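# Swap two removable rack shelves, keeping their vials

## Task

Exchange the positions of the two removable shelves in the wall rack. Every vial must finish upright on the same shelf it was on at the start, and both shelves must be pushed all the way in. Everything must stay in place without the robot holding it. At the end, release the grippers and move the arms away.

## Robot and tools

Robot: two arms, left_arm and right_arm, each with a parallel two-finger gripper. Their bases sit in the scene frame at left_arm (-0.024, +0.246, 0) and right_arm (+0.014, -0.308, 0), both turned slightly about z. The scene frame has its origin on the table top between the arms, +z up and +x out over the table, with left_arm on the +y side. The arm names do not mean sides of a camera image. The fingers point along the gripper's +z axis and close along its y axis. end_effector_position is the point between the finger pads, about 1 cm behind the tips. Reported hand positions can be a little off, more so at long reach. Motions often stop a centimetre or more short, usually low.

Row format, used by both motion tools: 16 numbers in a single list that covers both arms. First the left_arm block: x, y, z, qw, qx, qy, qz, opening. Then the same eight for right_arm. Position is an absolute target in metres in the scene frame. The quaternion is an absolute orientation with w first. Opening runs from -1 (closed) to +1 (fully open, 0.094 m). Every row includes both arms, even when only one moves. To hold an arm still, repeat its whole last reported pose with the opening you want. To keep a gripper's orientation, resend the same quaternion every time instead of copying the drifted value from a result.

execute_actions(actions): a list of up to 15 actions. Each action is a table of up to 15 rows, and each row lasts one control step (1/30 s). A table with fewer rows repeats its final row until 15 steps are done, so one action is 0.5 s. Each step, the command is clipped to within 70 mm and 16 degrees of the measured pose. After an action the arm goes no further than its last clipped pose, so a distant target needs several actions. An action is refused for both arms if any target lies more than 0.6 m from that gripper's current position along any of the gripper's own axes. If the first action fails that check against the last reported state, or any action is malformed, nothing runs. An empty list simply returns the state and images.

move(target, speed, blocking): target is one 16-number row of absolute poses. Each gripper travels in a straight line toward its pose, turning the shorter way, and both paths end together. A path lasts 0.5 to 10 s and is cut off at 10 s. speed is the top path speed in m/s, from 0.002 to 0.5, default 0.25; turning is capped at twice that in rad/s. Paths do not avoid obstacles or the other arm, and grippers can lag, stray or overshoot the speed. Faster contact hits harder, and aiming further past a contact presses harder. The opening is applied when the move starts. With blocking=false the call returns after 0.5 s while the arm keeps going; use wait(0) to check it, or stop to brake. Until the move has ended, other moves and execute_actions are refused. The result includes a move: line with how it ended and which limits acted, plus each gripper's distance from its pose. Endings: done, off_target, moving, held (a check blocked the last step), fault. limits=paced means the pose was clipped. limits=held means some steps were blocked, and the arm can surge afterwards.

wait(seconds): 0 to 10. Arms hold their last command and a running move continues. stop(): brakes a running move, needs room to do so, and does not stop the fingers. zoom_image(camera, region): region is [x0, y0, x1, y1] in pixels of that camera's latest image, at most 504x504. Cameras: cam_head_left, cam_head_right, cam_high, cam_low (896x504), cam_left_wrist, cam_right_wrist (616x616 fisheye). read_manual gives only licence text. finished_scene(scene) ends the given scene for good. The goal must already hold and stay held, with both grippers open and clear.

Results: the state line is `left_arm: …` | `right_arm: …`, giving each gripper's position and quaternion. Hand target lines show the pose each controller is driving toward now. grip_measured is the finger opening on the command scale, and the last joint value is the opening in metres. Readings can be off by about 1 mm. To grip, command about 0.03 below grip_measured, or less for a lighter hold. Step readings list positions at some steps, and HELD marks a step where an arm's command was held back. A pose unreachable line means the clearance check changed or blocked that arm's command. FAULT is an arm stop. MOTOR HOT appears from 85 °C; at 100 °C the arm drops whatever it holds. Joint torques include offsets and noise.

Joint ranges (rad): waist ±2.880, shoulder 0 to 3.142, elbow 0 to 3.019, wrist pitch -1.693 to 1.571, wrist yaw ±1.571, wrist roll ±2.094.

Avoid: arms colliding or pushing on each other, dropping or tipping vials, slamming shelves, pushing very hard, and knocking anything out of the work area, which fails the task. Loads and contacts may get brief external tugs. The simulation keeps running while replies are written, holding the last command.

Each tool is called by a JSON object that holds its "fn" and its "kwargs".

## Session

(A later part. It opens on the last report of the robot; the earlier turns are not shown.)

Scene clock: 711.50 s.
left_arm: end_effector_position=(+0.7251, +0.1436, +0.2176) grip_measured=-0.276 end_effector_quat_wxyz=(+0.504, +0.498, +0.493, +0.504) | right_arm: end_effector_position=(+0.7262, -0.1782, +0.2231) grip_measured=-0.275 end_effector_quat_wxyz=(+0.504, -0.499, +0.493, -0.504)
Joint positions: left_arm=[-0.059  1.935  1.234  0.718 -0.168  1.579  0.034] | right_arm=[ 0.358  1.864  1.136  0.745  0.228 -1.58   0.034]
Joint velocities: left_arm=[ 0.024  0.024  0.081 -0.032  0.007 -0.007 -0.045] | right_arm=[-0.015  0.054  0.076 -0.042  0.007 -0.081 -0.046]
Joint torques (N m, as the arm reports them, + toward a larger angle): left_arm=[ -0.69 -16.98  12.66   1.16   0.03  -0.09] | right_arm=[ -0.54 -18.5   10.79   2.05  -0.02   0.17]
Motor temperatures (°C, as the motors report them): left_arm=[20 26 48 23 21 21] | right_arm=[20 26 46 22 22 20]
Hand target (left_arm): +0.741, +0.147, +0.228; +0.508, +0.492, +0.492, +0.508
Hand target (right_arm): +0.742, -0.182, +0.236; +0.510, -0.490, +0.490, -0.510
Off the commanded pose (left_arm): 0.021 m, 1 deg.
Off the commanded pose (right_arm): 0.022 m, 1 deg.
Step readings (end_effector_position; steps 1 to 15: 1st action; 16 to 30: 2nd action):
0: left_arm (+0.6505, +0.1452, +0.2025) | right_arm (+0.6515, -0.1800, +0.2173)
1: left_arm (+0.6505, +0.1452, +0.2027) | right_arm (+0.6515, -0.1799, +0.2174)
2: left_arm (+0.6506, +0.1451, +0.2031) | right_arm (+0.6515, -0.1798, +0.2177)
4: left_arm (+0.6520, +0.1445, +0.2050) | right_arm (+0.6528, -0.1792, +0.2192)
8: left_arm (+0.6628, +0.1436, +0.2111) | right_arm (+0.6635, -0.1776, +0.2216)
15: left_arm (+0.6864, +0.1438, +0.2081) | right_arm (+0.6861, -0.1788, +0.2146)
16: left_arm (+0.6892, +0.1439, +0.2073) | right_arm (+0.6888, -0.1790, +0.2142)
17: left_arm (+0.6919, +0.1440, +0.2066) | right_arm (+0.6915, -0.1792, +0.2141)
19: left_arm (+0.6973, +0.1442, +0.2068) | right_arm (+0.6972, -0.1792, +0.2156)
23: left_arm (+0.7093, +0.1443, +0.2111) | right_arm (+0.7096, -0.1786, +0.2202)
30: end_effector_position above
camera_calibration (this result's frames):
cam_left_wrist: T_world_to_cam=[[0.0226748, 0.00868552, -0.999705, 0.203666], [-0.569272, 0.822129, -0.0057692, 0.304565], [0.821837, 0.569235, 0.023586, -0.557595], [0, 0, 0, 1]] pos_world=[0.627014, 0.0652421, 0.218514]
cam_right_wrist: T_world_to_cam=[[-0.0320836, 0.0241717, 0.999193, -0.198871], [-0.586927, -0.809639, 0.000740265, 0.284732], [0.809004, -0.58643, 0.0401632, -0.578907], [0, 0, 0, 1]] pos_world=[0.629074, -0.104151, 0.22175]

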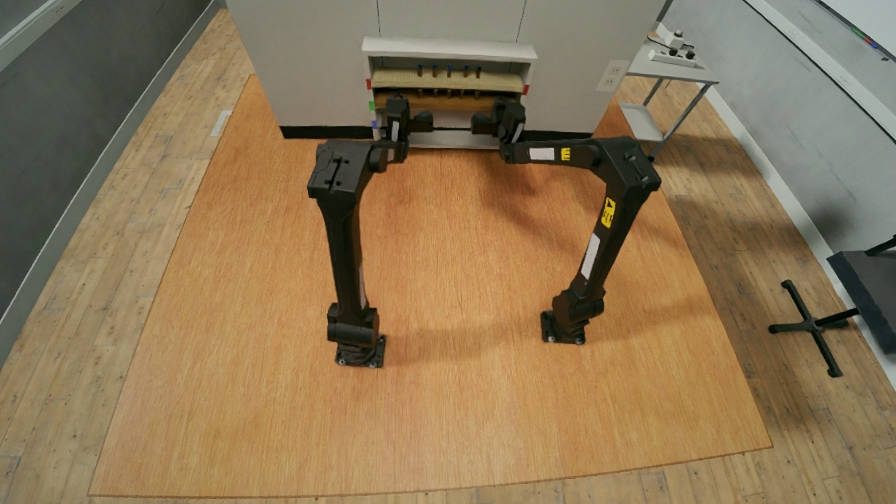

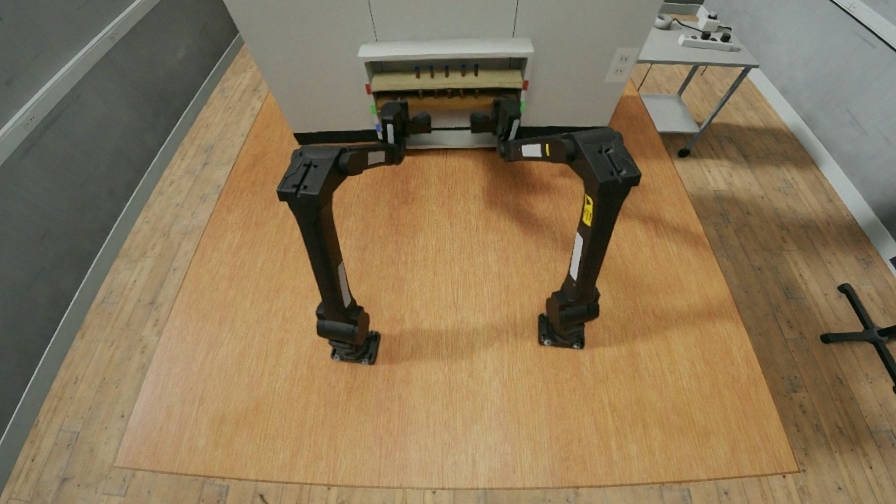

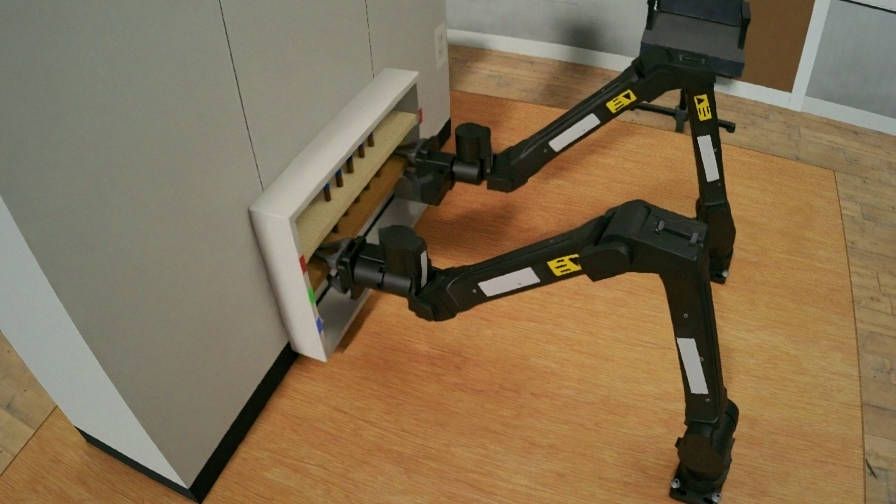

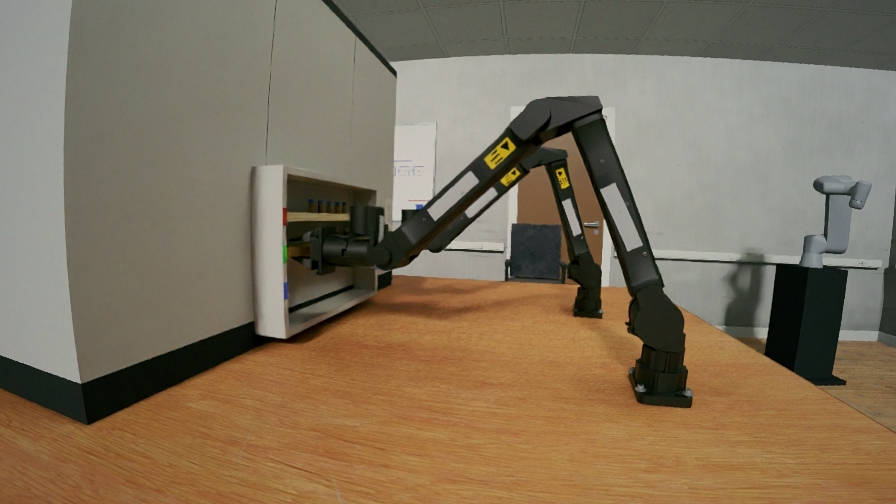

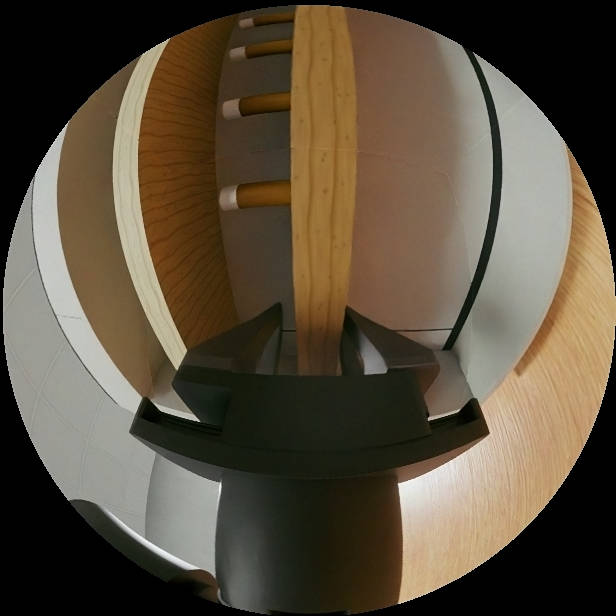

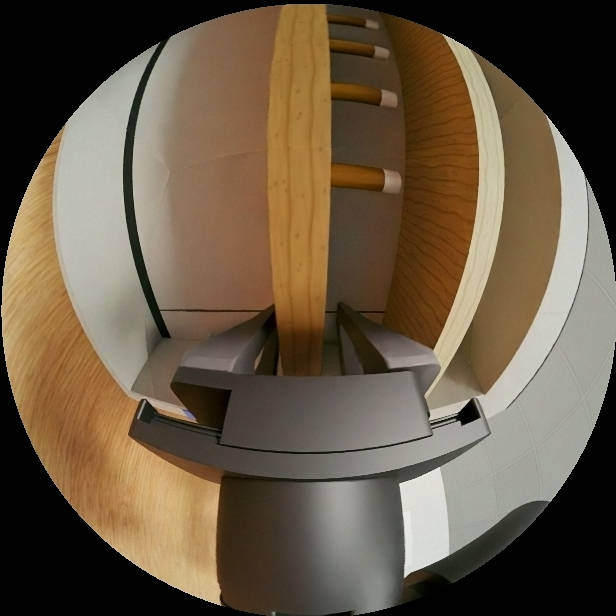

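{"fn": "execute_actions", "kwargs": {"actions": [[[0.743,0.1475,0.2263,0.508,0.492,0.492,0.508,-0.33,0.7445,-0.1815,0.235,0.51,-0.49,0.49,-0.51,-0.33],[0.7435,0.1475,0.2256,0.508,0.492,0.492,0.508,-0.36,0.745,-0.1815,0.2344,0.51,-0.49,0.49,-0.51,-0.36],[0.7435,0.1475,0.2249,0.508,0.492,0.492,0.508,-0.39,0.745,-0.1815,0.2338,0.51,-0.49,0.49,-0.51,-0.39],[0.7435,0.1475,0.2243,0.508,0.492,0.492,0.508,-0.42,0.745,-0.1815,0.2332,0.51,-0.49,0.49,-0.51,-0.42],[0.7435,0.1475,0.2243,0.508,0.492,0.492,0.508,-0.45,0.745,-0.1815,0.2332,0.51,-0.49,0.49,-0.51,-0.45],[0.7435,0.1475,0.2243,0.508,0.492,0.492,0.508,-0.48,0.745,-0.1815,0.2332,0.51,-0.49,0.49,-0.51,-0.48],[0.7435,0.1475,0.2243,0.508,0.492,0.492,0.508,-0.51,0.745,-0.1815,0.2332,0.51,-0.49,0.49,-0.51,-0.51],[0.7435,0.1475,0.2243,0.508,0.492,0.492,0.508,-0.535,0.745,-0.1815,0.2332,0.51,-0.49,0.49,-0.51,-0.535],[0.7435,0.1475,0.2243,0.508,0.492,0.492,0.508,-0.56,0.745,-0.1815,0.2332,0.51,-0.49,0.49,-0.51,-0.56],[0.7435,0.1475,0.2243,0.508,0.492,0.492,0.508,-0.585,0.745,-0.1815,0.2332,0.51,-0.49,0.49,-0.51,-0.585],[0.7435,0.1475,0.2243,0.508,0.492,0.492,0.508,-0.61,0.745,-0.1815,0.2332,0.51,-0.49,0.49,-0.51,-0.61],[0.7435,0.1475,0.2243,0.508,0.492,0.492,0.508,-0.63,0.745,-0.1815,0.2332,0.51,-0.49,0.49,-0.51,-0.63],[0.7435,0.1475,0.2243,0.508,0.492,0.492,0.508,-0.65,0.745,-0.1815,0.2332,0.51,-0.49,0.49,-0.51,-0.65],[0.7435,0.1475,0.2243,0.508,0.492,0.492,0.508,-0.67,0.745,-0.1815,0.2332,0.51,-0.49,0.49,-0.51,-0.67],[0.7435,0.1475,0.2243,0.508,0.492,0.492,0.508,-0.69,0.745,-0.1815,0.2332,0.51,-0.49,0.49,-0.51,-0.69]]]}}

Scene clock: 729.67 s.
left_arm: end_effector_position=(+0.7269, +0.1434, +0.2135) grip_measured=-0.644 end_effector_quat_wxyz=(+0.502, +0.500, +0.494, +0.503) | right_arm: end_effector_position=(+0.7282, -0.1782, +0.2198) grip_measured=-0.639 end_effector_quat_wxyz=(+0.503, -0.500, +0.494, -0.503)
Joint positions: left_arm=[-0.059  1.943  1.238  0.715 -0.166  1.579  0.017] | right_arm=[ 0.357  1.871  1.141  0.742  0.227 -1.58   0.017]
Joint velocities: left_arm=[-0.005  0.005 -0.017  0.002 -0.022 -0.022 -0.   ] | right_arm=[-0.015  0.005 -0.002 -0.007 -0.022  0.051  0.001]
Joint torques (N m, as the arm reports them, + toward a larger angle): left_arm=[ -0.75 -17.19  12.76   1.38   0.04  -0.1 ] | right_arm=[ -0.33 -18.95  10.81   2.52  -0.05   0.17]
Motor temperatures (°C, as the motors report them): left_arm=[20 26 49 23 21 21] | right_arm=[20 26 47 22 22 20]
Hand target (left_arm): +0.742, +0.148, +0.224; +0.508, +0.492, +0.492, +0.508
Hand target (right_arm): +0.743, -0.182, +0.234; +0.510, -0.490, +0.490, -0.510
Off the commanded pose (left_arm): 0.020 m, 1 deg.
Off the commanded pose (right_arm): 0.022 m, 2 deg.
Step readings (end_effector_position):
0: left_arm (+0.7257, +0.1438, +0.2162) | right_arm (+0.7270, -0.1783, +0.2213)
1: left_arm (+0.7257, +0.1438, +0.2162) | right_arm (+0.7270, -0.1783, +0.2213)
2: left_arm (+0.7257, +0.1437, +0.2159) | right_arm (+0.7270, -0.1783, +0.2210)
4: left_arm (+0.7258, +0.1436, +0.2153) | right_arm (+0.7271, -0.1783, +0.2207)
8: left_arm (+0.7261, +0.1436, +0.2128) | right_arm (+0.7273, -0.1782, +0.2186)
15: end_effector_position above
camera_calibration (this result's frames):
cam_left_wrist: T_world_to_cam=[[0.0166728, 0.0097329, -0.999814, 0.203777], [-0.568666, 0.822567, -0.00147559, 0.304337], [0.822399, 0.568585, 0.0192493, -0.558256], [0, 0, 0, 1]] pos_world=[0.628778, 0.0650954, 0.214934]
cam_right_wrist: T_world_to_cam=[[-0.0268948, 0.0254195, 0.999315, -0.199179], [-0.586913, -0.809636, 0.00479894, 0.285008], [0.809203, -0.586382, 0.036694, -0.579721], [0, 0, 0, 1]] pos_world=[0.63103, -0.104122, 0.218947]

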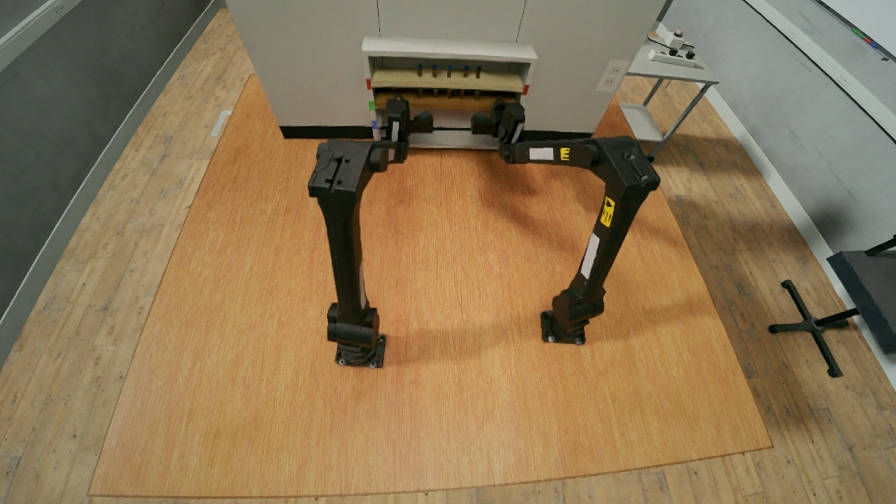

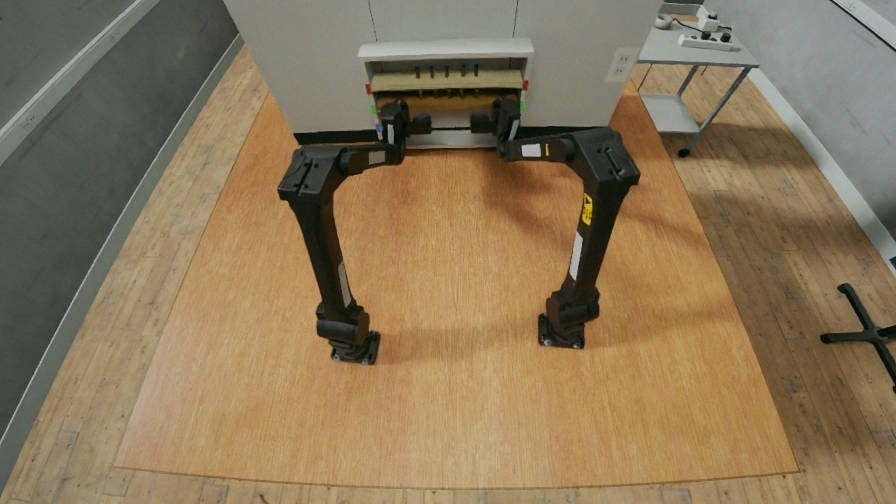

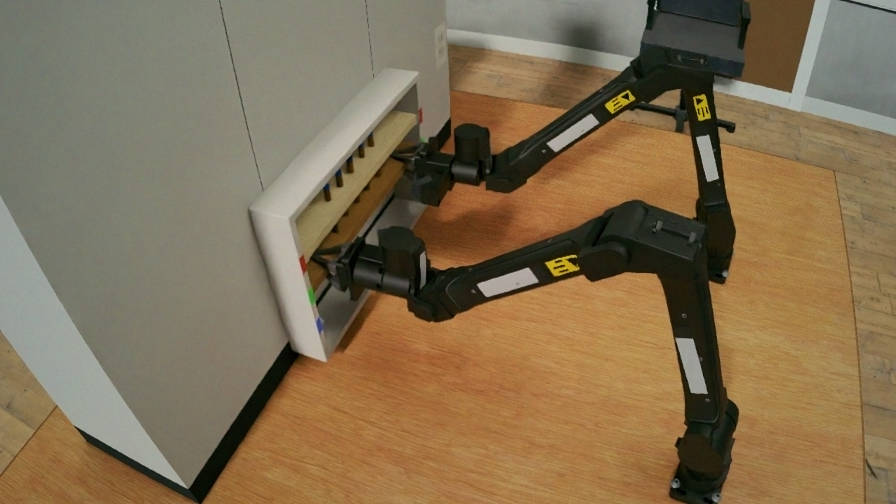

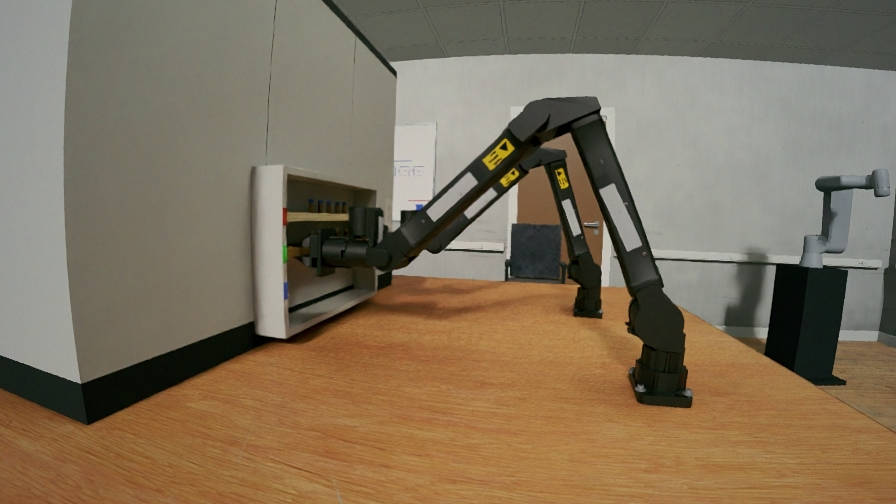

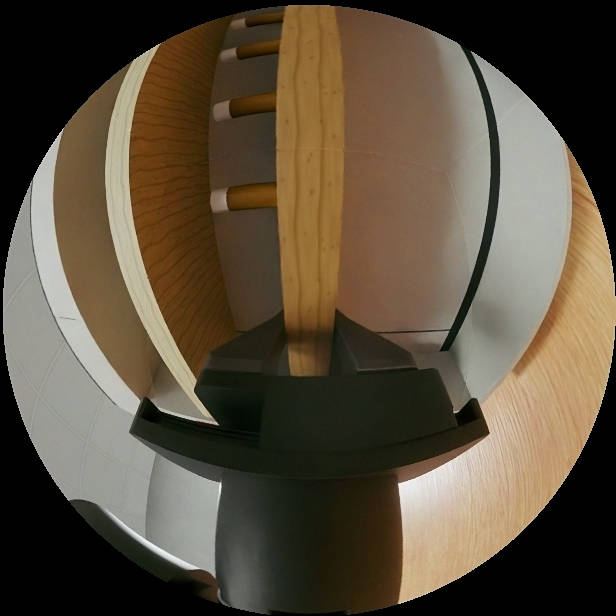

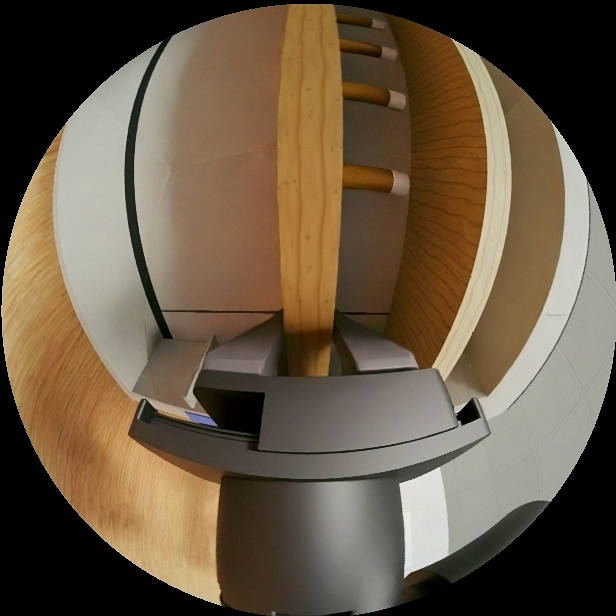

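{"fn": "execute_actions", "kwargs": {"actions": [[[0.7413,0.1469,0.2283,0.5096,0.4904,0.4904,0.5096,-0.69,0.7428,-0.1809,0.2353,0.5109,-0.4891,0.4891,-0.5109,-0.69],[0.7392,0.1463,0.2323,0.5113,0.4887,0.4887,0.5113,-0.69,0.7406,-0.1803,0.2374,0.5118,-0.4882,0.4882,-0.5118,-0.69],[0.737,0.1457,0.2363,0.513,0.487,0.487,0.513,-0.69,0.7384,-0.1797,0.2394,0.5127,-0.4873,0.4873,-0.5127,-0.69],[0.7349,0.1451,0.2404,0.5146,0.4854,0.4854,0.5146,-0.69,0.7362,-0.1791,0.2415,0.5136,-0.4864,0.4864,-0.5136,-0.69],[0.7327,0.1445,0.2444,0.5163,0.4837,0.4837,0.5163,-0.69,0.734,-0.1785,0.2436,0.5145,-0.4855,0.4855,-0.5145,-0.69],[0.7306,0.1439,0.2484,0.5179,0.4821,0.4821,0.5179,-0.69,0.7319,-0.1779,0.2457,0.5154,-0.4846,0.4846,-0.5154,-0.69],[0.7284,0.1433,0.2524,0.5196,0.4804,0.4804,0.5196,-0.69,0.7297,-0.1773,0.2478,0.5163,-0.4837,0.4837,-0.5163,-0.69],[0.7263,0.1427,0.2565,0.5212,0.4788,0.4788,0.5212,-0.69,0.7276,-0.1767,0.2498,0.5172,-0.4828,0.4828,-0.5172,-0.69],[0.7241,0.1421,0.2605,0.5229,0.4771,0.4771,0.5229,-0.69,0.7254,-0.1761,0.2519,0.5181,-0.4819,0.4819,-0.5181,-0.69],[0.722,0.1415,0.2645,0.5245,0.4755,0.4755,0.5245,-0.69,0.7233,-0.1755,0.254,0.519,-0.481,0.481,-0.519,-0.69],[0.7195,0.1415,0.2645,0.5245,0.4755,0.4755,0.5245,-0.69,0.7208,-0.1755,0.254,0.519,-0.481,0.481,-0.519,-0.69],[0.717,0.1415,0.2645,0.5245,0.4755,0.4755,0.5245,-0.69,0.7183,-0.1755,0.254,0.519,-0.481,0.481,-0.519,-0.69],[0.7145,0.1415,0.2645,0.5245,0.4755,0.4755,0.5245,-0.69,0.7158,-0.1755,0.254,0.519,-0.481,0.481,-0.519,-0.69],[0.712,0.1415,0.2645,0.5245,0.4755,0.4755,0.5245,-0.69,0.7133,-0.1755,0.254,0.519,-0.481,0.481,-0.519,-0.69],[0.709,0.1415,0.2645,0.5245,0.4755,0.4755,0.5245,-0.69,0.7103,-0.1755,0.254,0.519,-0.481,0.481,-0.519,-0.69]],[[0.706,0.1415,0.2645,0.5245,0.4755,0.4755,0.5245,-0.69,0.7073,-0.1755,0.254,0.519,-0.481,0.481,-0.519,-0.69],[0.703,0.1415,0.2645,0.5245,0.4755,0.4755,0.5245,-0.69,0.7043,-0.1755,0.254,0.519,-0.481,0.481,-0.519,-0.69],[0.7,0.1415,0.2645,0.5245,0.4755,0.4755,0.5245,-0.69,0.7013,-0.1755,0.254,0.519,-0.481,0.481,-0.519,-0.69],[0.697,0.1415,0.2645,0.5245,0.4755,0.4755,0.5245,-0.69,0.6983,-0.1755,0.254,0.519,-0.481,0.481,-0.519,-0.69],[0.694,0.1415,0.2645,0.5245,0.4755,0.4755,0.5245,-0.69,0.6953,-0.1755,0.254,0.519,-0.481,0.481,-0.519,-0.69],[0.691,0.1415,0.2645,0.5245,0.4755,0.4755,0.5245,-0.69,0.6923,-0.1755,0.254,0.519,-0.481,0.481,-0.519,-0.69],[0.688,0.1415,0.2645,0.5245,0.4755,0.4755,0.5245,-0.69,0.6893,-0.1755,0.254,0.519,-0.481,0.481,-0.519,-0.69],[0.685,0.1415,0.2645,0.5245,0.4755,0.4755,0.5245,-0.69,0.6863,-0.1755,0.254,0.519,-0.481,0.481,-0.519,-0.69],[0.682,0.1415,0.2645,0.5245,0.4755,0.4755,0.5245,-0.69,0.6833,-0.1755,0.254,0.519,-0.481,0.481,-0.519,-0.69],[0.679,0.1415,0.2645,0.5245,0.4755,0.4755,0.5245,-0.69,0.6803,-0.1755,0.254,0.519,-0.481,0.481,-0.519,-0.69],[0.676,0.1415,0.2645,0.5245,0.4755,0.4755,0.5245,-0.69,0.6773,-0.1755,0.254,0.519,-0.481,0.481,-0.519,-0.69],[0.673,0.1415,0.265,0.5245,0.4755,0.4755,0.5245,-0.69,0.6743,-0.1755,0.254,0.519,-0.481,0.481,-0.519,-0.69],[0.67,0.1415,0.2655,0.5245,0.4755,0.4755,0.5245,-0.69,0.6713,-0.1755,0.2545,0.519,-0.481,0.481,-0.519,-0.69],[0.667,0.1415,0.266,0.5245,0.4755,0.4755,0.5245,-0.69,0.6683,-0.1755,0.255,0.519,-0.481,0.481,-0.519,-0.69],[0.664,0.1415,0.2665,0.5245,0.4755,0.4755,0.5245,-0.69,0.6653,-0.1755,0.255,0.519,-0.481,0.481,-0.519,-0.69]],[[0.661,0.1415,0.2665,0.5245,0.4755,0.4755,0.5245,-0.69,0.6623,-0.1755,0.255,0.519,-0.481,0.481,-0.519,-0.69],[0.658,0.1415,0.2665,0.5245,0.4755,0.4755,0.5245,-0.69,0.6593,-0.1755,0.255,0.519,-0.481,0.481,-0.519,-0.69],[0.655,0.1415,0.2665,0.5245,0.4755,0.4755,0.5245,-0.69,0.6563,-0.1755,0.255,0.519,-0.481,0.481,-0.519,-0.69],[0.652,0.1415,0.2665,0.5245,0.4755,0.4755,0.5245,-0.69,0.6533,-0.1755,0.255,0.519,-0.481,0.481,-0.519,-0.69],[0.649,0.1415,0.2665,0.5245,0.4755,0.4755,0.5245,-0.69,0.6503,-0.1755,0.255,0.519,-0.481,0.481,-0.519,-0.69],[0.646,0.1415,0.2665,0.5245,0.4755,0.4755,0.5245,-0.69,0.6473,-0.1755,0.255,0.519,-0.481,0.481,-0.519,-0.69],[0.643,0.1415,0.2665,0.5245,0.4755,0.4755,0.5245,-0.69,0.6443,-0.1755,0.255,0.519,-0.481,0.481,-0.519,-0.69],[0.64,0.1415,0.2665,0.5245,0.4755,0.4755,0.5245,-0.69,0.6413,-0.1755,0.255,0.519,-0.481,0.481,-0.519,-0.69],[0.637,0.1415,0.266,0.5245,0.4755,0.4755,0.5245,-0.69,0.6383,-0.1755,0.2545,0.519,-0.481,0.481,-0.519,-0.69],[0.6345,0.1415,0.265,0.5245,0.4755,0.4755,0.5245,-0.69,0.6358,-0.1755,0.2535,0.519,-0.481,0.481,-0.519,-0.69],[0.632,0.1415,0.264,0.5245,0.4755,0.4755,0.5245,-0.69,0.6333,-0.1755,0.2525,0.519,-0.481,0.481,-0.519,-0.69],[0.63,0.1415,0.263,0.5245,0.4755,0.4755,0.5245,-0.69,0.6313,-0.1755,0.2515,0.519,-0.481,0.481,-0.519,-0.69],[0.628,0.1415,0.262,0.5245,0.4755,0.4755,0.5245,-0.69,0.6293,-0.1755,0.2505,0.519,-0.481,0.481,-0.519,-0.69],[0.6265,0.1415,0.261,0.5245,0.4755,0.4755,0.5245,-0.69,0.6278,-0.1755,0.2495,0.519,-0.481,0.481,-0.519,-0.69],[0.625,0.1415,0.26,0.5245,0.4755,0.4755,0.5245,-0.69,0.6263,-0.1755,0.2485,0.519,-0.481,0.481,-0.519,-0.69]]]}}

Scene clock: 783.07 s.
left_arm: end_effector_position=(+0.6324, +0.1441, +0.2178) grip_measured=-0.644 end_effector_quat_wxyz=(+0.500, +0.501, +0.497, +0.502) | right_arm: end_effector_position=(+0.6335, -0.1787, +0.2252) grip_measured=-0.639 end_effector_quat_wxyz=(+0.502, -0.497, +0.495, -0.505)
Joint positions: left_arm=[-0.092  1.748  0.946  0.806 -0.204  1.578  0.017] | right_arm=[ 0.405  1.679  0.863  0.832  0.282 -1.58   0.017]
Joint velocities: left_arm=[-0.015 -0.073 -0.173  0.129 -0.051  0.007  0.001] | right_arm=[ 0.024 -0.054 -0.139  0.115  0.007 -0.051  0.001]
Joint torques (N m, as the arm reports them, + toward a larger angle): left_arm=[ -2.11 -19.55   8.7    3.48  -0.55   0.12] | right_arm=[  0.84 -18.58   6.7    4.06   0.62   0.06]
Motor temperatures (°C, as the motors report them): left_arm=[20 27 49 23 21 21] | right_arm=[20 26 46 22 22 20]
Hand target (left_arm): +0.625, +0.142, +0.259; +0.523, +0.475, +0.475, +0.524
Hand target (right_arm): +0.626, -0.176, +0.247; +0.519, -0.480, +0.482, -0.518
Off the commanded pose (left_arm): 0.043 m, 5 deg.
Off the commanded pose (right_arm): 0.025 m, 3 deg.
Step readings (end_effector_position; steps 1 to 15: 1st action; 16 to 30: 2nd action; 31 to 45: 3rd action):
0: left_arm (+0.7269, +0.1434, +0.2135) | right_arm (+0.7282, -0.1782, +0.2198)
1: left_arm (+0.7269, +0.1434, +0.2135) | right_arm (+0.7282, -0.1782, +0.2198)
2: left_arm (+0.7269, +0.1434, +0.2135) | right_arm (+0.7282, -0.1782, +0.2198)
4: left_arm (+0.7269, +0.1434, +0.2135) | right_arm (+0.7282, -0.1782, +0.2198)
8: left_arm (+0.7268, +0.1436, +0.2141) | right_arm (+0.7280, -0.1783, +0.2207)
15: left_arm (+0.7209, +0.1433, +0.2145) | right_arm (+0.7211, -0.1786, +0.2220)
16: left_arm (+0.7183, +0.1434, +0.2145) | right_arm (+0.7184, -0.1786, +0.2218)
17: left_arm (+0.7153, +0.1432, +0.2147) | right_arm (+0.7156, -0.1787, +0.2221)
19: left_arm (+0.7090, +0.1430, +0.2144) | right_arm (+0.7094, -0.1790, +0.2221)
23: left_arm (+0.6965, +0.1431, +0.2145) | right_arm (+0.6970, -0.1789, +0.2221)
30: left_arm (+0.6751, +0.1439, +0.2141) | right_arm (+0.6759, -0.1786, +0.2222)
31: left_arm (+0.6721, +0.1439, +0.2143) | right_arm (+0.6729, -0.1787, +0.2222)
32: left_arm (+0.6691, +0.1439, +0.2145) | right_arm (+0.6698, -0.1788, +0.2223)
34: left_arm (+0.6631, +0.1439, +0.2153) | right_arm (+0.6638, -0.1789, +0.2232)
38: left_arm (+0.6509, +0.1436, +0.2174) | right_arm (+0.6518, -0.1792, +0.2250)
45: end_effector_position above
camera_calibration (this result's frames):
cam_left_wrist: T_world_to_cam=[[0.0105778, 0.00913481, -0.999902, 0.213609], [-0.572416, 0.819962, 0.00143546, 0.252131], [0.819895, 0.572344, 0.0139023, -0.478861], [0, 0, 0, 1]] pos_world=[0.53468, 0.0653844, 0.219883]
cam_right_wrist: T_world_to_cam=[[-0.0305851, 0.0238125, 0.999248, -0.204947], [-0.592466, -0.805595, 0.00106342, 0.234127], [0.805015, -0.591988, 0.0387473, -0.502443], [0, 0, 0, 1]] pos_world=[0.536918, -0.103948, 0.224013]

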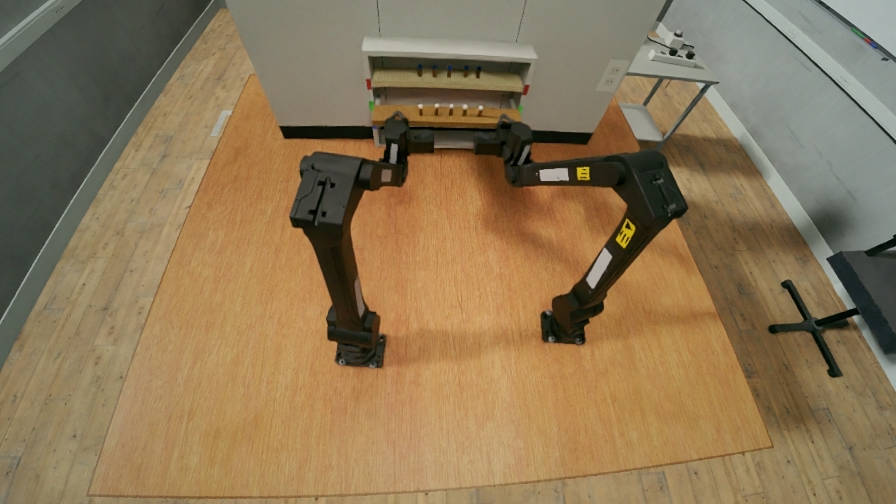

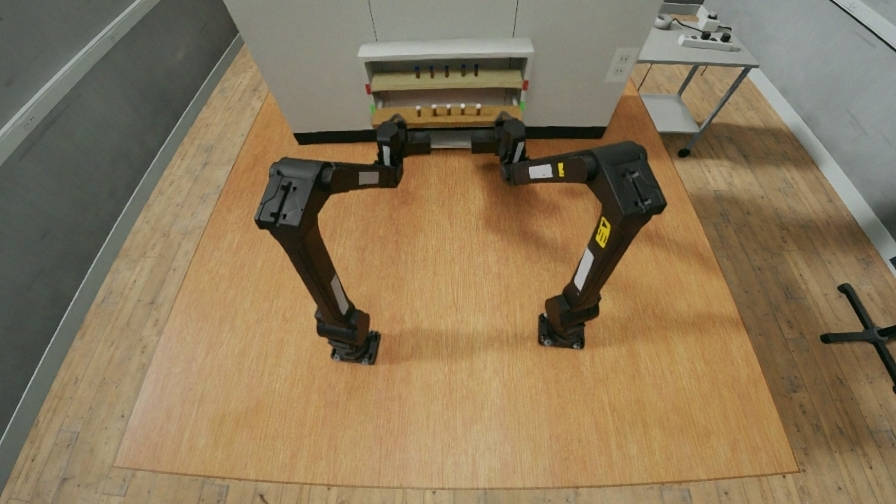

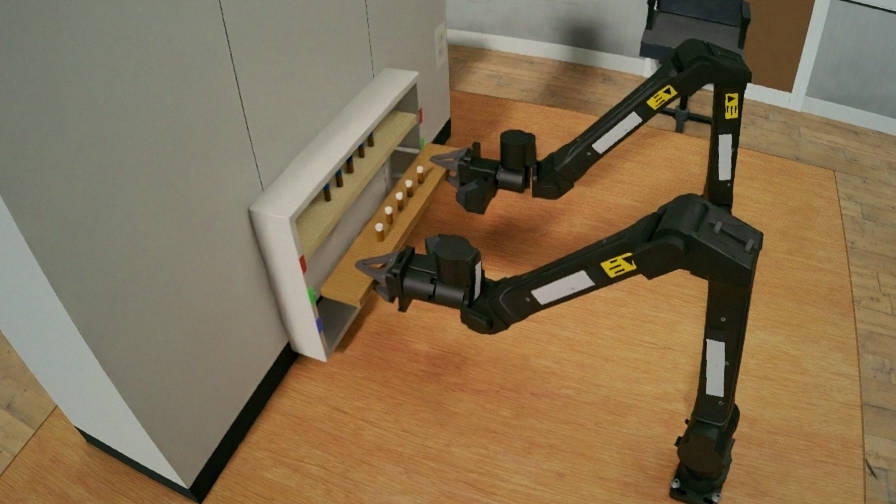

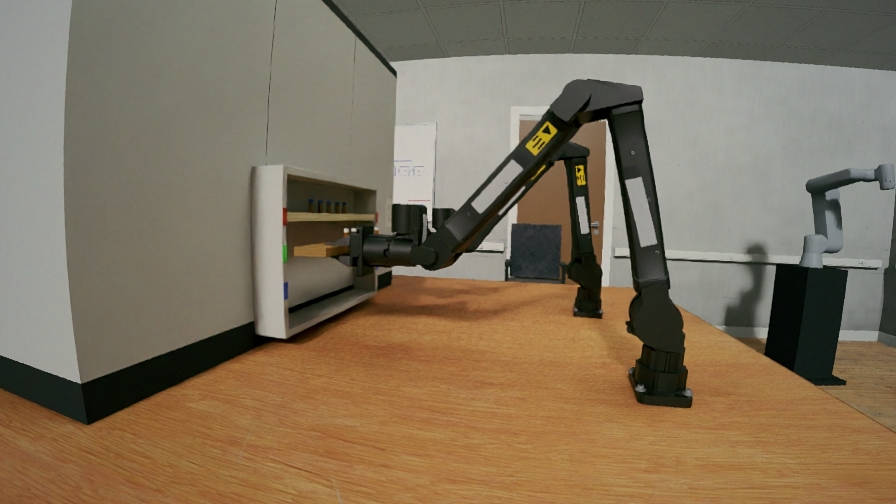

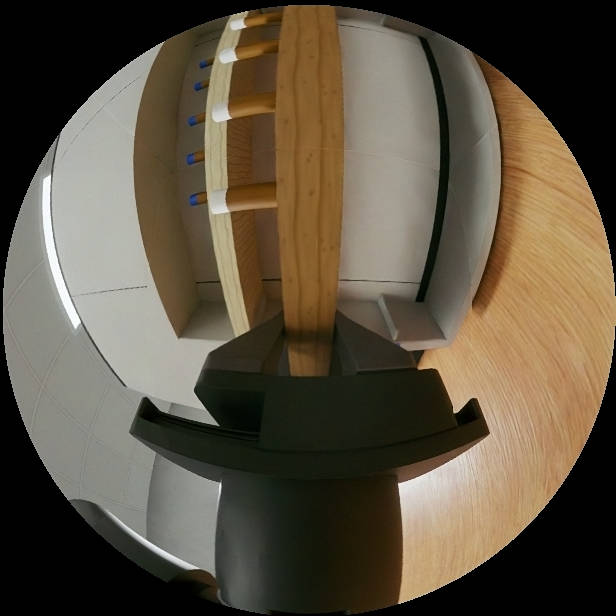

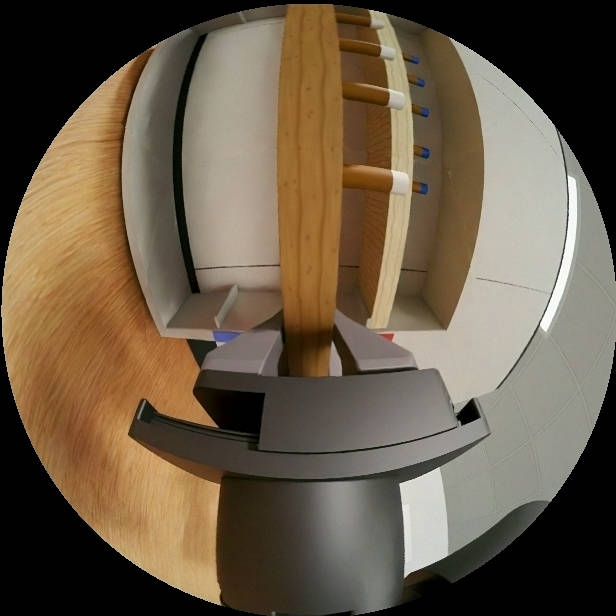

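{"fn": "execute_actions", "kwargs": {"actions": [[[0.6256,0.1418,0.2567,0.5231,0.4769,0.4769,0.5231,-0.69,0.6269,-0.1758,0.2466,0.518,-0.482,0.482,-0.518,-0.69],[0.6262,0.142,0.2535,0.5217,0.4783,0.4783,0.5217,-0.69,0.6275,-0.1761,0.2446,0.517,-0.483,0.483,-0.517,-0.69],[0.6269,0.1423,0.2502,0.5204,0.4796,0.4796,0.5204,-0.69,0.6282,-0.1764,0.2427,0.516,-0.484,0.484,-0.516,-0.69],[0.6275,0.1425,0.247,0.519,0.481,0.481,0.519,-0.69,0.6288,-0.1767,0.2407,0.515,-0.485,0.485,-0.515,-0.69],[0.6281,0.1428,0.2437,0.5176,0.4824,0.4824,0.5176,-0.69,0.6294,-0.177,0.2388,0.514,-0.486,0.486,-0.514,-0.69],[0.6287,0.143,0.2405,0.5162,0.4838,0.4838,0.5162,-0.69,0.63,-0.1774,0.2369,0.513,-0.487,0.487,-0.513,-0.69],[0.6294,0.1433,0.2372,0.5149,0.4851,0.4851,0.5149,-0.69,0.6307,-0.1777,0.2349,0.512,-0.488,0.488,-0.512,-0.69],[0.63,0.1435,0.234,0.5135,0.4865,0.4865,0.5135,-0.69,0.6313,-0.178,0.233,0.511,-0.489,0.489,-0.511,-0.69],[0.63,0.1435,0.2315,0.5135,0.4865,0.4865,0.5135,-0.69,0.6313,-0.178,0.2305,0.511,-0.489,0.489,-0.511,-0.69],[0.63,0.1435,0.229,0.5135,0.4865,0.4865,0.5135,-0.69,0.6313,-0.178,0.228,0.511,-0.489,0.489,-0.511,-0.69],[0.63,0.1435,0.2265,0.5135,0.4865,0.4865,0.5135,-0.69,0.6313,-0.178,0.2255,0.511,-0.489,0.489,-0.511,-0.69],[0.63,0.1435,0.224,0.5135,0.4865,0.4865,0.5135,-0.69,0.6313,-0.178,0.223,0.511,-0.489,0.489,-0.511,-0.69],[0.63,0.1435,0.2215,0.5135,0.4865,0.4865,0.5135,-0.69,0.6313,-0.178,0.2205,0.511,-0.489,0.489,-0.511,-0.69],[0.63,0.1435,0.219,0.5135,0.4865,0.4865,0.5135,-0.69,0.6313,-0.178,0.218,0.511,-0.489,0.489,-0.511,-0.69],[0.63,0.1435,0.2165,0.5135,0.4865,0.4865,0.5135,-0.69,0.6313,-0.178,0.2155,0.511,-0.489,0.489,-0.511,-0.69]],[[0.63,0.1435,0.214,0.5135,0.4865,0.4865,0.5135,-0.69,0.6313,-0.178,0.213,0.511,-0.489,0.489,-0.511,-0.69],[0.63,0.1435,0.2115,0.5135,0.4865,0.4865,0.5135,-0.69,0.6313,-0.178,0.2105,0.511,-0.489,0.489,-0.511,-0.69],[0.63,0.1435,0.209,0.5135,0.4865,0.4865,0.5135,-0.69,0.6313,-0.178,0.208,0.511,-0.489,0.489,-0.511,-0.69],[0.63,0.1435,0.2065,0.5135,0.4865,0.4865,0.5135,-0.69,0.6313,-0.178,0.2055,0.511,-0.489,0.489,-0.511,-0.69],[0.63,0.1435,0.204,0.5135,0.4865,0.4865,0.5135,-0.69,0.6313,-0.178,0.203,0.511,-0.489,0.489,-0.511,-0.69],[0.63,0.1435,0.2015,0.5135,0.4865,0.4865,0.5135,-0.69,0.6313,-0.178,0.2005,0.511,-0.489,0.489,-0.511,-0.69],[0.63,0.1435,0.199,0.5135,0.4865,0.4865,0.5135,-0.69,0.6313,-0.178,0.198,0.511,-0.489,0.489,-0.511,-0.69],[0.63,0.1435,0.1965,0.5135,0.4865,0.4865,0.5135,-0.69,0.6313,-0.178,0.1955,0.511,-0.489,0.489,-0.511,-0.69],[0.63,0.1435,0.194,0.5135,0.4865,0.4865,0.5135,-0.69,0.6313,-0.178,0.193,0.511,-0.489,0.489,-0.511,-0.69],[0.63,0.1435,0.1915,0.5135,0.4865,0.4865,0.5135,-0.69,0.6313,-0.178,0.1905,0.511,-0.489,0.489,-0.511,-0.69],[0.63,0.1435,0.189,0.5135,0.4865,0.4865,0.5135,-0.69,0.6313,-0.178,0.188,0.511,-0.489,0.489,-0.511,-0.69],[0.63,0.1435,0.187,0.5135,0.4865,0.4865,0.5135,-0.69,0.6313,-0.178,0.186,0.511,-0.489,0.489,-0.511,-0.69],[0.63,0.1435,0.185,0.5135,0.4865,0.4865,0.5135,-0.69,0.6313,-0.178,0.184,0.511,-0.489,0.489,-0.511,-0.69],[0.631,0.1435,0.184,0.5135,0.4865,0.4865,0.5135,-0.69,0.6323,-0.178,0.183,0.511,-0.489,0.489,-0.511,-0.69],[0.632,0.1435,0.1835,0.5135,0.4865,0.4865,0.5135,-0.69,0.6333,-0.178,0.183,0.511,-0.489,0.489,-0.511,-0.69]],[[0.6345,0.1438,0.1845,0.5138,0.4862,0.4862,0.5138,-0.69,0.6357,-0.1782,0.1846,0.5116,-0.4884,0.4884,-0.5116,-0.69],[0.637,0.144,0.1855,0.5141,0.4859,0.4859,0.5141,-0.69,0.6381,-0.1785,0.1862,0.5122,-0.4878,0.4878,-0.5122,-0.69],[0.6395,0.1443,0.1865,0.5144,0.4856,0.4856,0.5144,-0.69,0.6405,-0.1787,0.1878,0.5128,-0.4872,0.4872,-0.5128,-0.69],[0.642,0.1445,0.1875,0.5147,0.4853,0.4853,0.5147,-0.69,0.6429,-0.179,0.1894,0.5134,-0.4866,0.4866,-0.5134,-0.69],[0.6445,0.1448,0.1885,0.515,0.485,0.485,0.515,-0.69,0.6453,-0.1792,0.191,0.514,-0.486,0.486,-0.514,-0.69],[0.647,0.145,0.1895,0.5153,0.4847,0.4847,0.5153,-0.69,0.6477,-0.1795,0.1926,0.5146,-0.4854,0.4854,-0.5146,-0.69],[0.6495,0.1453,0.1905,0.5156,0.4844,0.4844,0.5156,-0.69,0.6501,-0.1797,0.1942,0.5152,-0.4848,0.4848,-0.5152,-0.69],[0.652,0.1455,0.1915,0.5159,0.4841,0.4841,0.5159,-0.69,0.6525,-0.18,0.1958,0.5158,-0.4842,0.4842,-0.5158,-0.69],[0.6545,0.1458,0.1925,0.5162,0.4838,0.4838,0.5162,-0.69,0.655,-0.18,0.1974,0.5164,-0.4836,0.4836,-0.5164,-0.69],[0.657,0.146,0.1935,0.5165,0.4835,0.4835,0.5165,-0.69,0.6575,-0.18,0.199,0.517,-0.483,0.483,-0.517,-0.69],[0.659,0.146,0.1935,0.5165,0.4835,0.4835,0.5165,-0.69,0.6595,-0.18,0.199,0.517,-0.483,0.483,-0.517,-0.69],[0.6605,0.146,0.1935,0.5165,0.4835,0.4835,0.5165,-0.69,0.661,-0.18,0.199,0.517,-0.483,0.483,-0.517,-0.69],[0.662,0.146,0.1935,0.5165,0.4835,0.4835,0.5165,-0.69,0.6625,-0.18,0.199,0.517,-0.483,0.483,-0.517,-0.69],[0.663,0.146,0.1935,0.5165,0.4835,0.4835,0.5165,-0.69,0.6635,-0.18,0.199,0.517,-0.483,0.483,-0.517,-0.69],[0.664,0.146,0.1935,0.5165,0.4835,0.4835,0.5165,-0.69,0.6645,-0.18,0.199,0.517,-0.483,0.483,-0.517,-0.69]]]}}

Scene clock: 822.80 s.
left_arm: end_effector_position=(+0.6373, +0.1429, +0.1612) grip_measured=-0.644 end_effector_quat_wxyz=(+0.499, +0.506, +0.499, +0.497) | right_arm: end_effector_position=(+0.6384, -0.1795, +0.1687) grip_measured=-0.639 end_effector_quat_wxyz=(+0.500, -0.504, +0.496, -0.501)
Joint positions: left_arm=[-0.09   1.874  0.937  0.929 -0.195  1.574  0.017] | right_arm=[ 0.398  1.811  0.848  0.964  0.269 -1.58   0.017]
Joint velocities: left_arm=[-0.005  0.093  0.125  0.012 -0.007  0.051  0.001] | right_arm=[-0.054  0.063  0.139 -0.017  0.051 -0.007 -0.001]
Joint torques (N m, as the arm reports them, + toward a larger angle): left_arm=[ -0.36 -15.62  12.26   2.24   0.04   0.05] | right_arm=[  0.09 -17.1   10.36   2.77  -0.11   0.07]
Motor temperatures (°C, as the motors report them): left_arm=[20 27 45 24 22 21] | right_arm=[20 26 41 22 22 20]
Hand target (left_arm): +0.660, +0.146, +0.194; +0.516, +0.483, +0.483, +0.517
Hand target (right_arm): +0.661, -0.181, +0.200; +0.517, -0.482, +0.483, -0.517
Off the commanded pose (left_arm): 0.042 m, 4 deg.
Off the commanded pose (right_arm): 0.040 m, 4 deg.
Step readings (end_effector_position; steps 1 to 15: 1st action; 16 to 30: 2nd action; 31 to 45: 3rd action):
0: left_arm (+0.6289, +0.1446, +0.2147) | right_arm (+0.6300, -0.1784, +0.2221)
1: left_arm (+0.6289, +0.1446, +0.2147) | right_arm (+0.6300, -0.1784, +0.2221)
2: left_arm (+0.6289, +0.1446, +0.2147) | right_arm (+0.6300, -0.1784, +0.2221)
4: left_arm (+0.6289, +0.1446, +0.2147) | right_arm (+0.6300, -0.1784, +0.2221)
8: left_arm (+0.6289, +0.1446, +0.2147) | right_arm (+0.6300, -0.1784, +0.2221)
15: left_arm (+0.6283, +0.1448, +0.2115) | right_arm (+0.6315, -0.1780, +0.2175)
16: left_arm (+0.6284, +0.1448, +0.2096) | right_arm (+0.6319, -0.1779, +0.2156)
17: left_arm (+0.6286, +0.1448, +0.2068) | right_arm (+0.6322, -0.1778, +0.2129)
19: left_arm (+0.6288, +0.1448, +0.2007) | right_arm (+0.6322, -0.1778, +0.2067)
23: left_arm (+0.6285, +0.1449, +0.1859) | right_arm (+0.6318, -0.1778, +0.1922)
30: left_arm (+0.6287, +0.1449, +0.1676) | right_arm (+0.6322, -0.1776, +0.1736)
31: left_arm (+0.6288, +0.1448, +0.1656) | right_arm (+0.6324, -0.1775, +0.1720)
32: left_arm (+0.6289, +0.1448, +0.1637) | right_arm (+0.6325, -0.1774, +0.1704)
34: left_arm (+0.6291, +0.1450, +0.1611) | right_arm (+0.6326, -0.1771, +0.1685)
38: left_arm (+0.6293, +0.1453, +0.1594) | right_arm (+0.6329, -0.1771, +0.1671)
45: end_effector_position above
camera_calibration (this result's frames):
cam_left_wrist: T_world_to_cam=[[-0.00283, 0.00805453, -0.999964, 0.165661], [-0.566399, 0.82409, 0.00824087, 0.250527], [0.824126, 0.566402, 0.0022299, -0.48129], [0, 0, 0, 1]] pos_world=[0.539011, 0.0648126, 0.164664]
cam_right_wrist: T_world_to_cam=[[-0.0164994, 0.0278506, 0.999476, -0.156639], [-0.586821, -0.809615, 0.0128728, 0.230141], [0.809549, -0.586301, 0.0297015, -0.504982], [0, 0, 0, 1]] pos_world=[0.541275, -0.105383, 0.168593]

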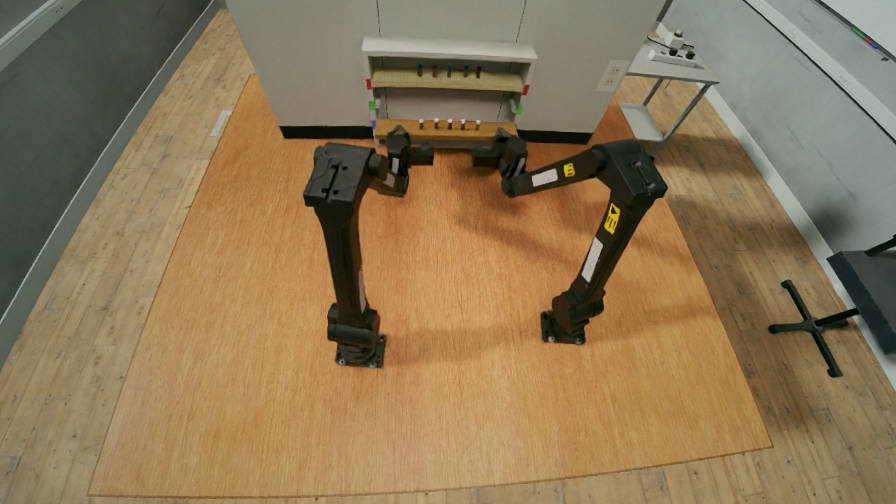

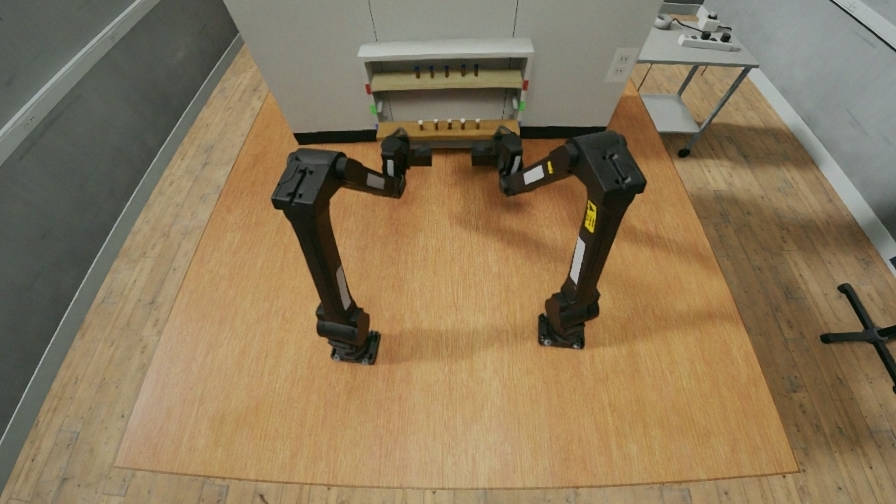

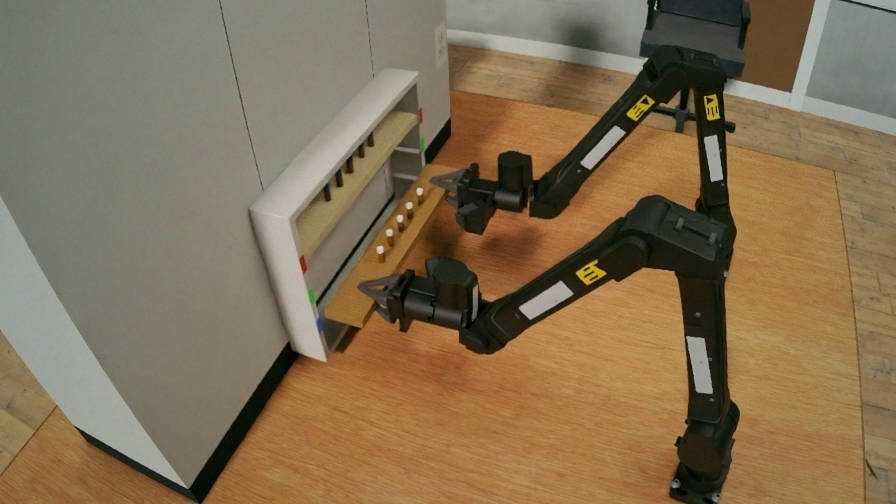

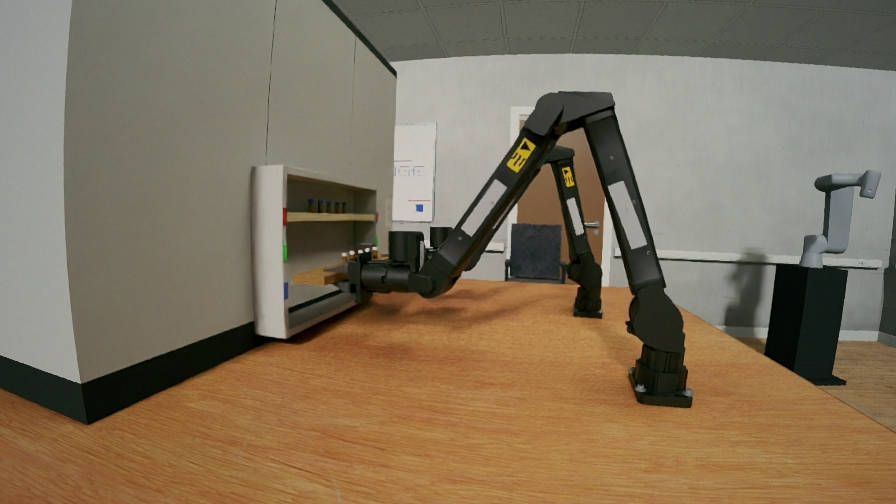

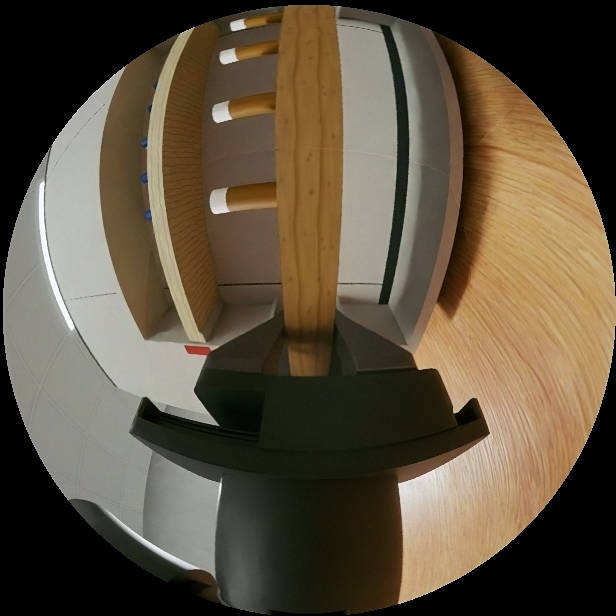

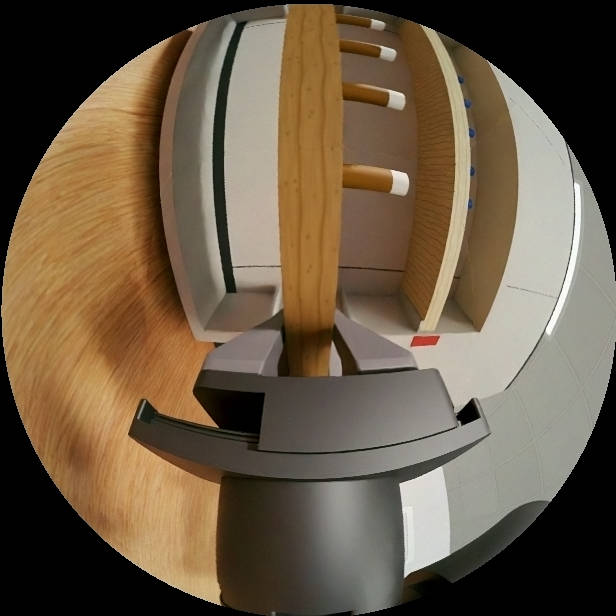

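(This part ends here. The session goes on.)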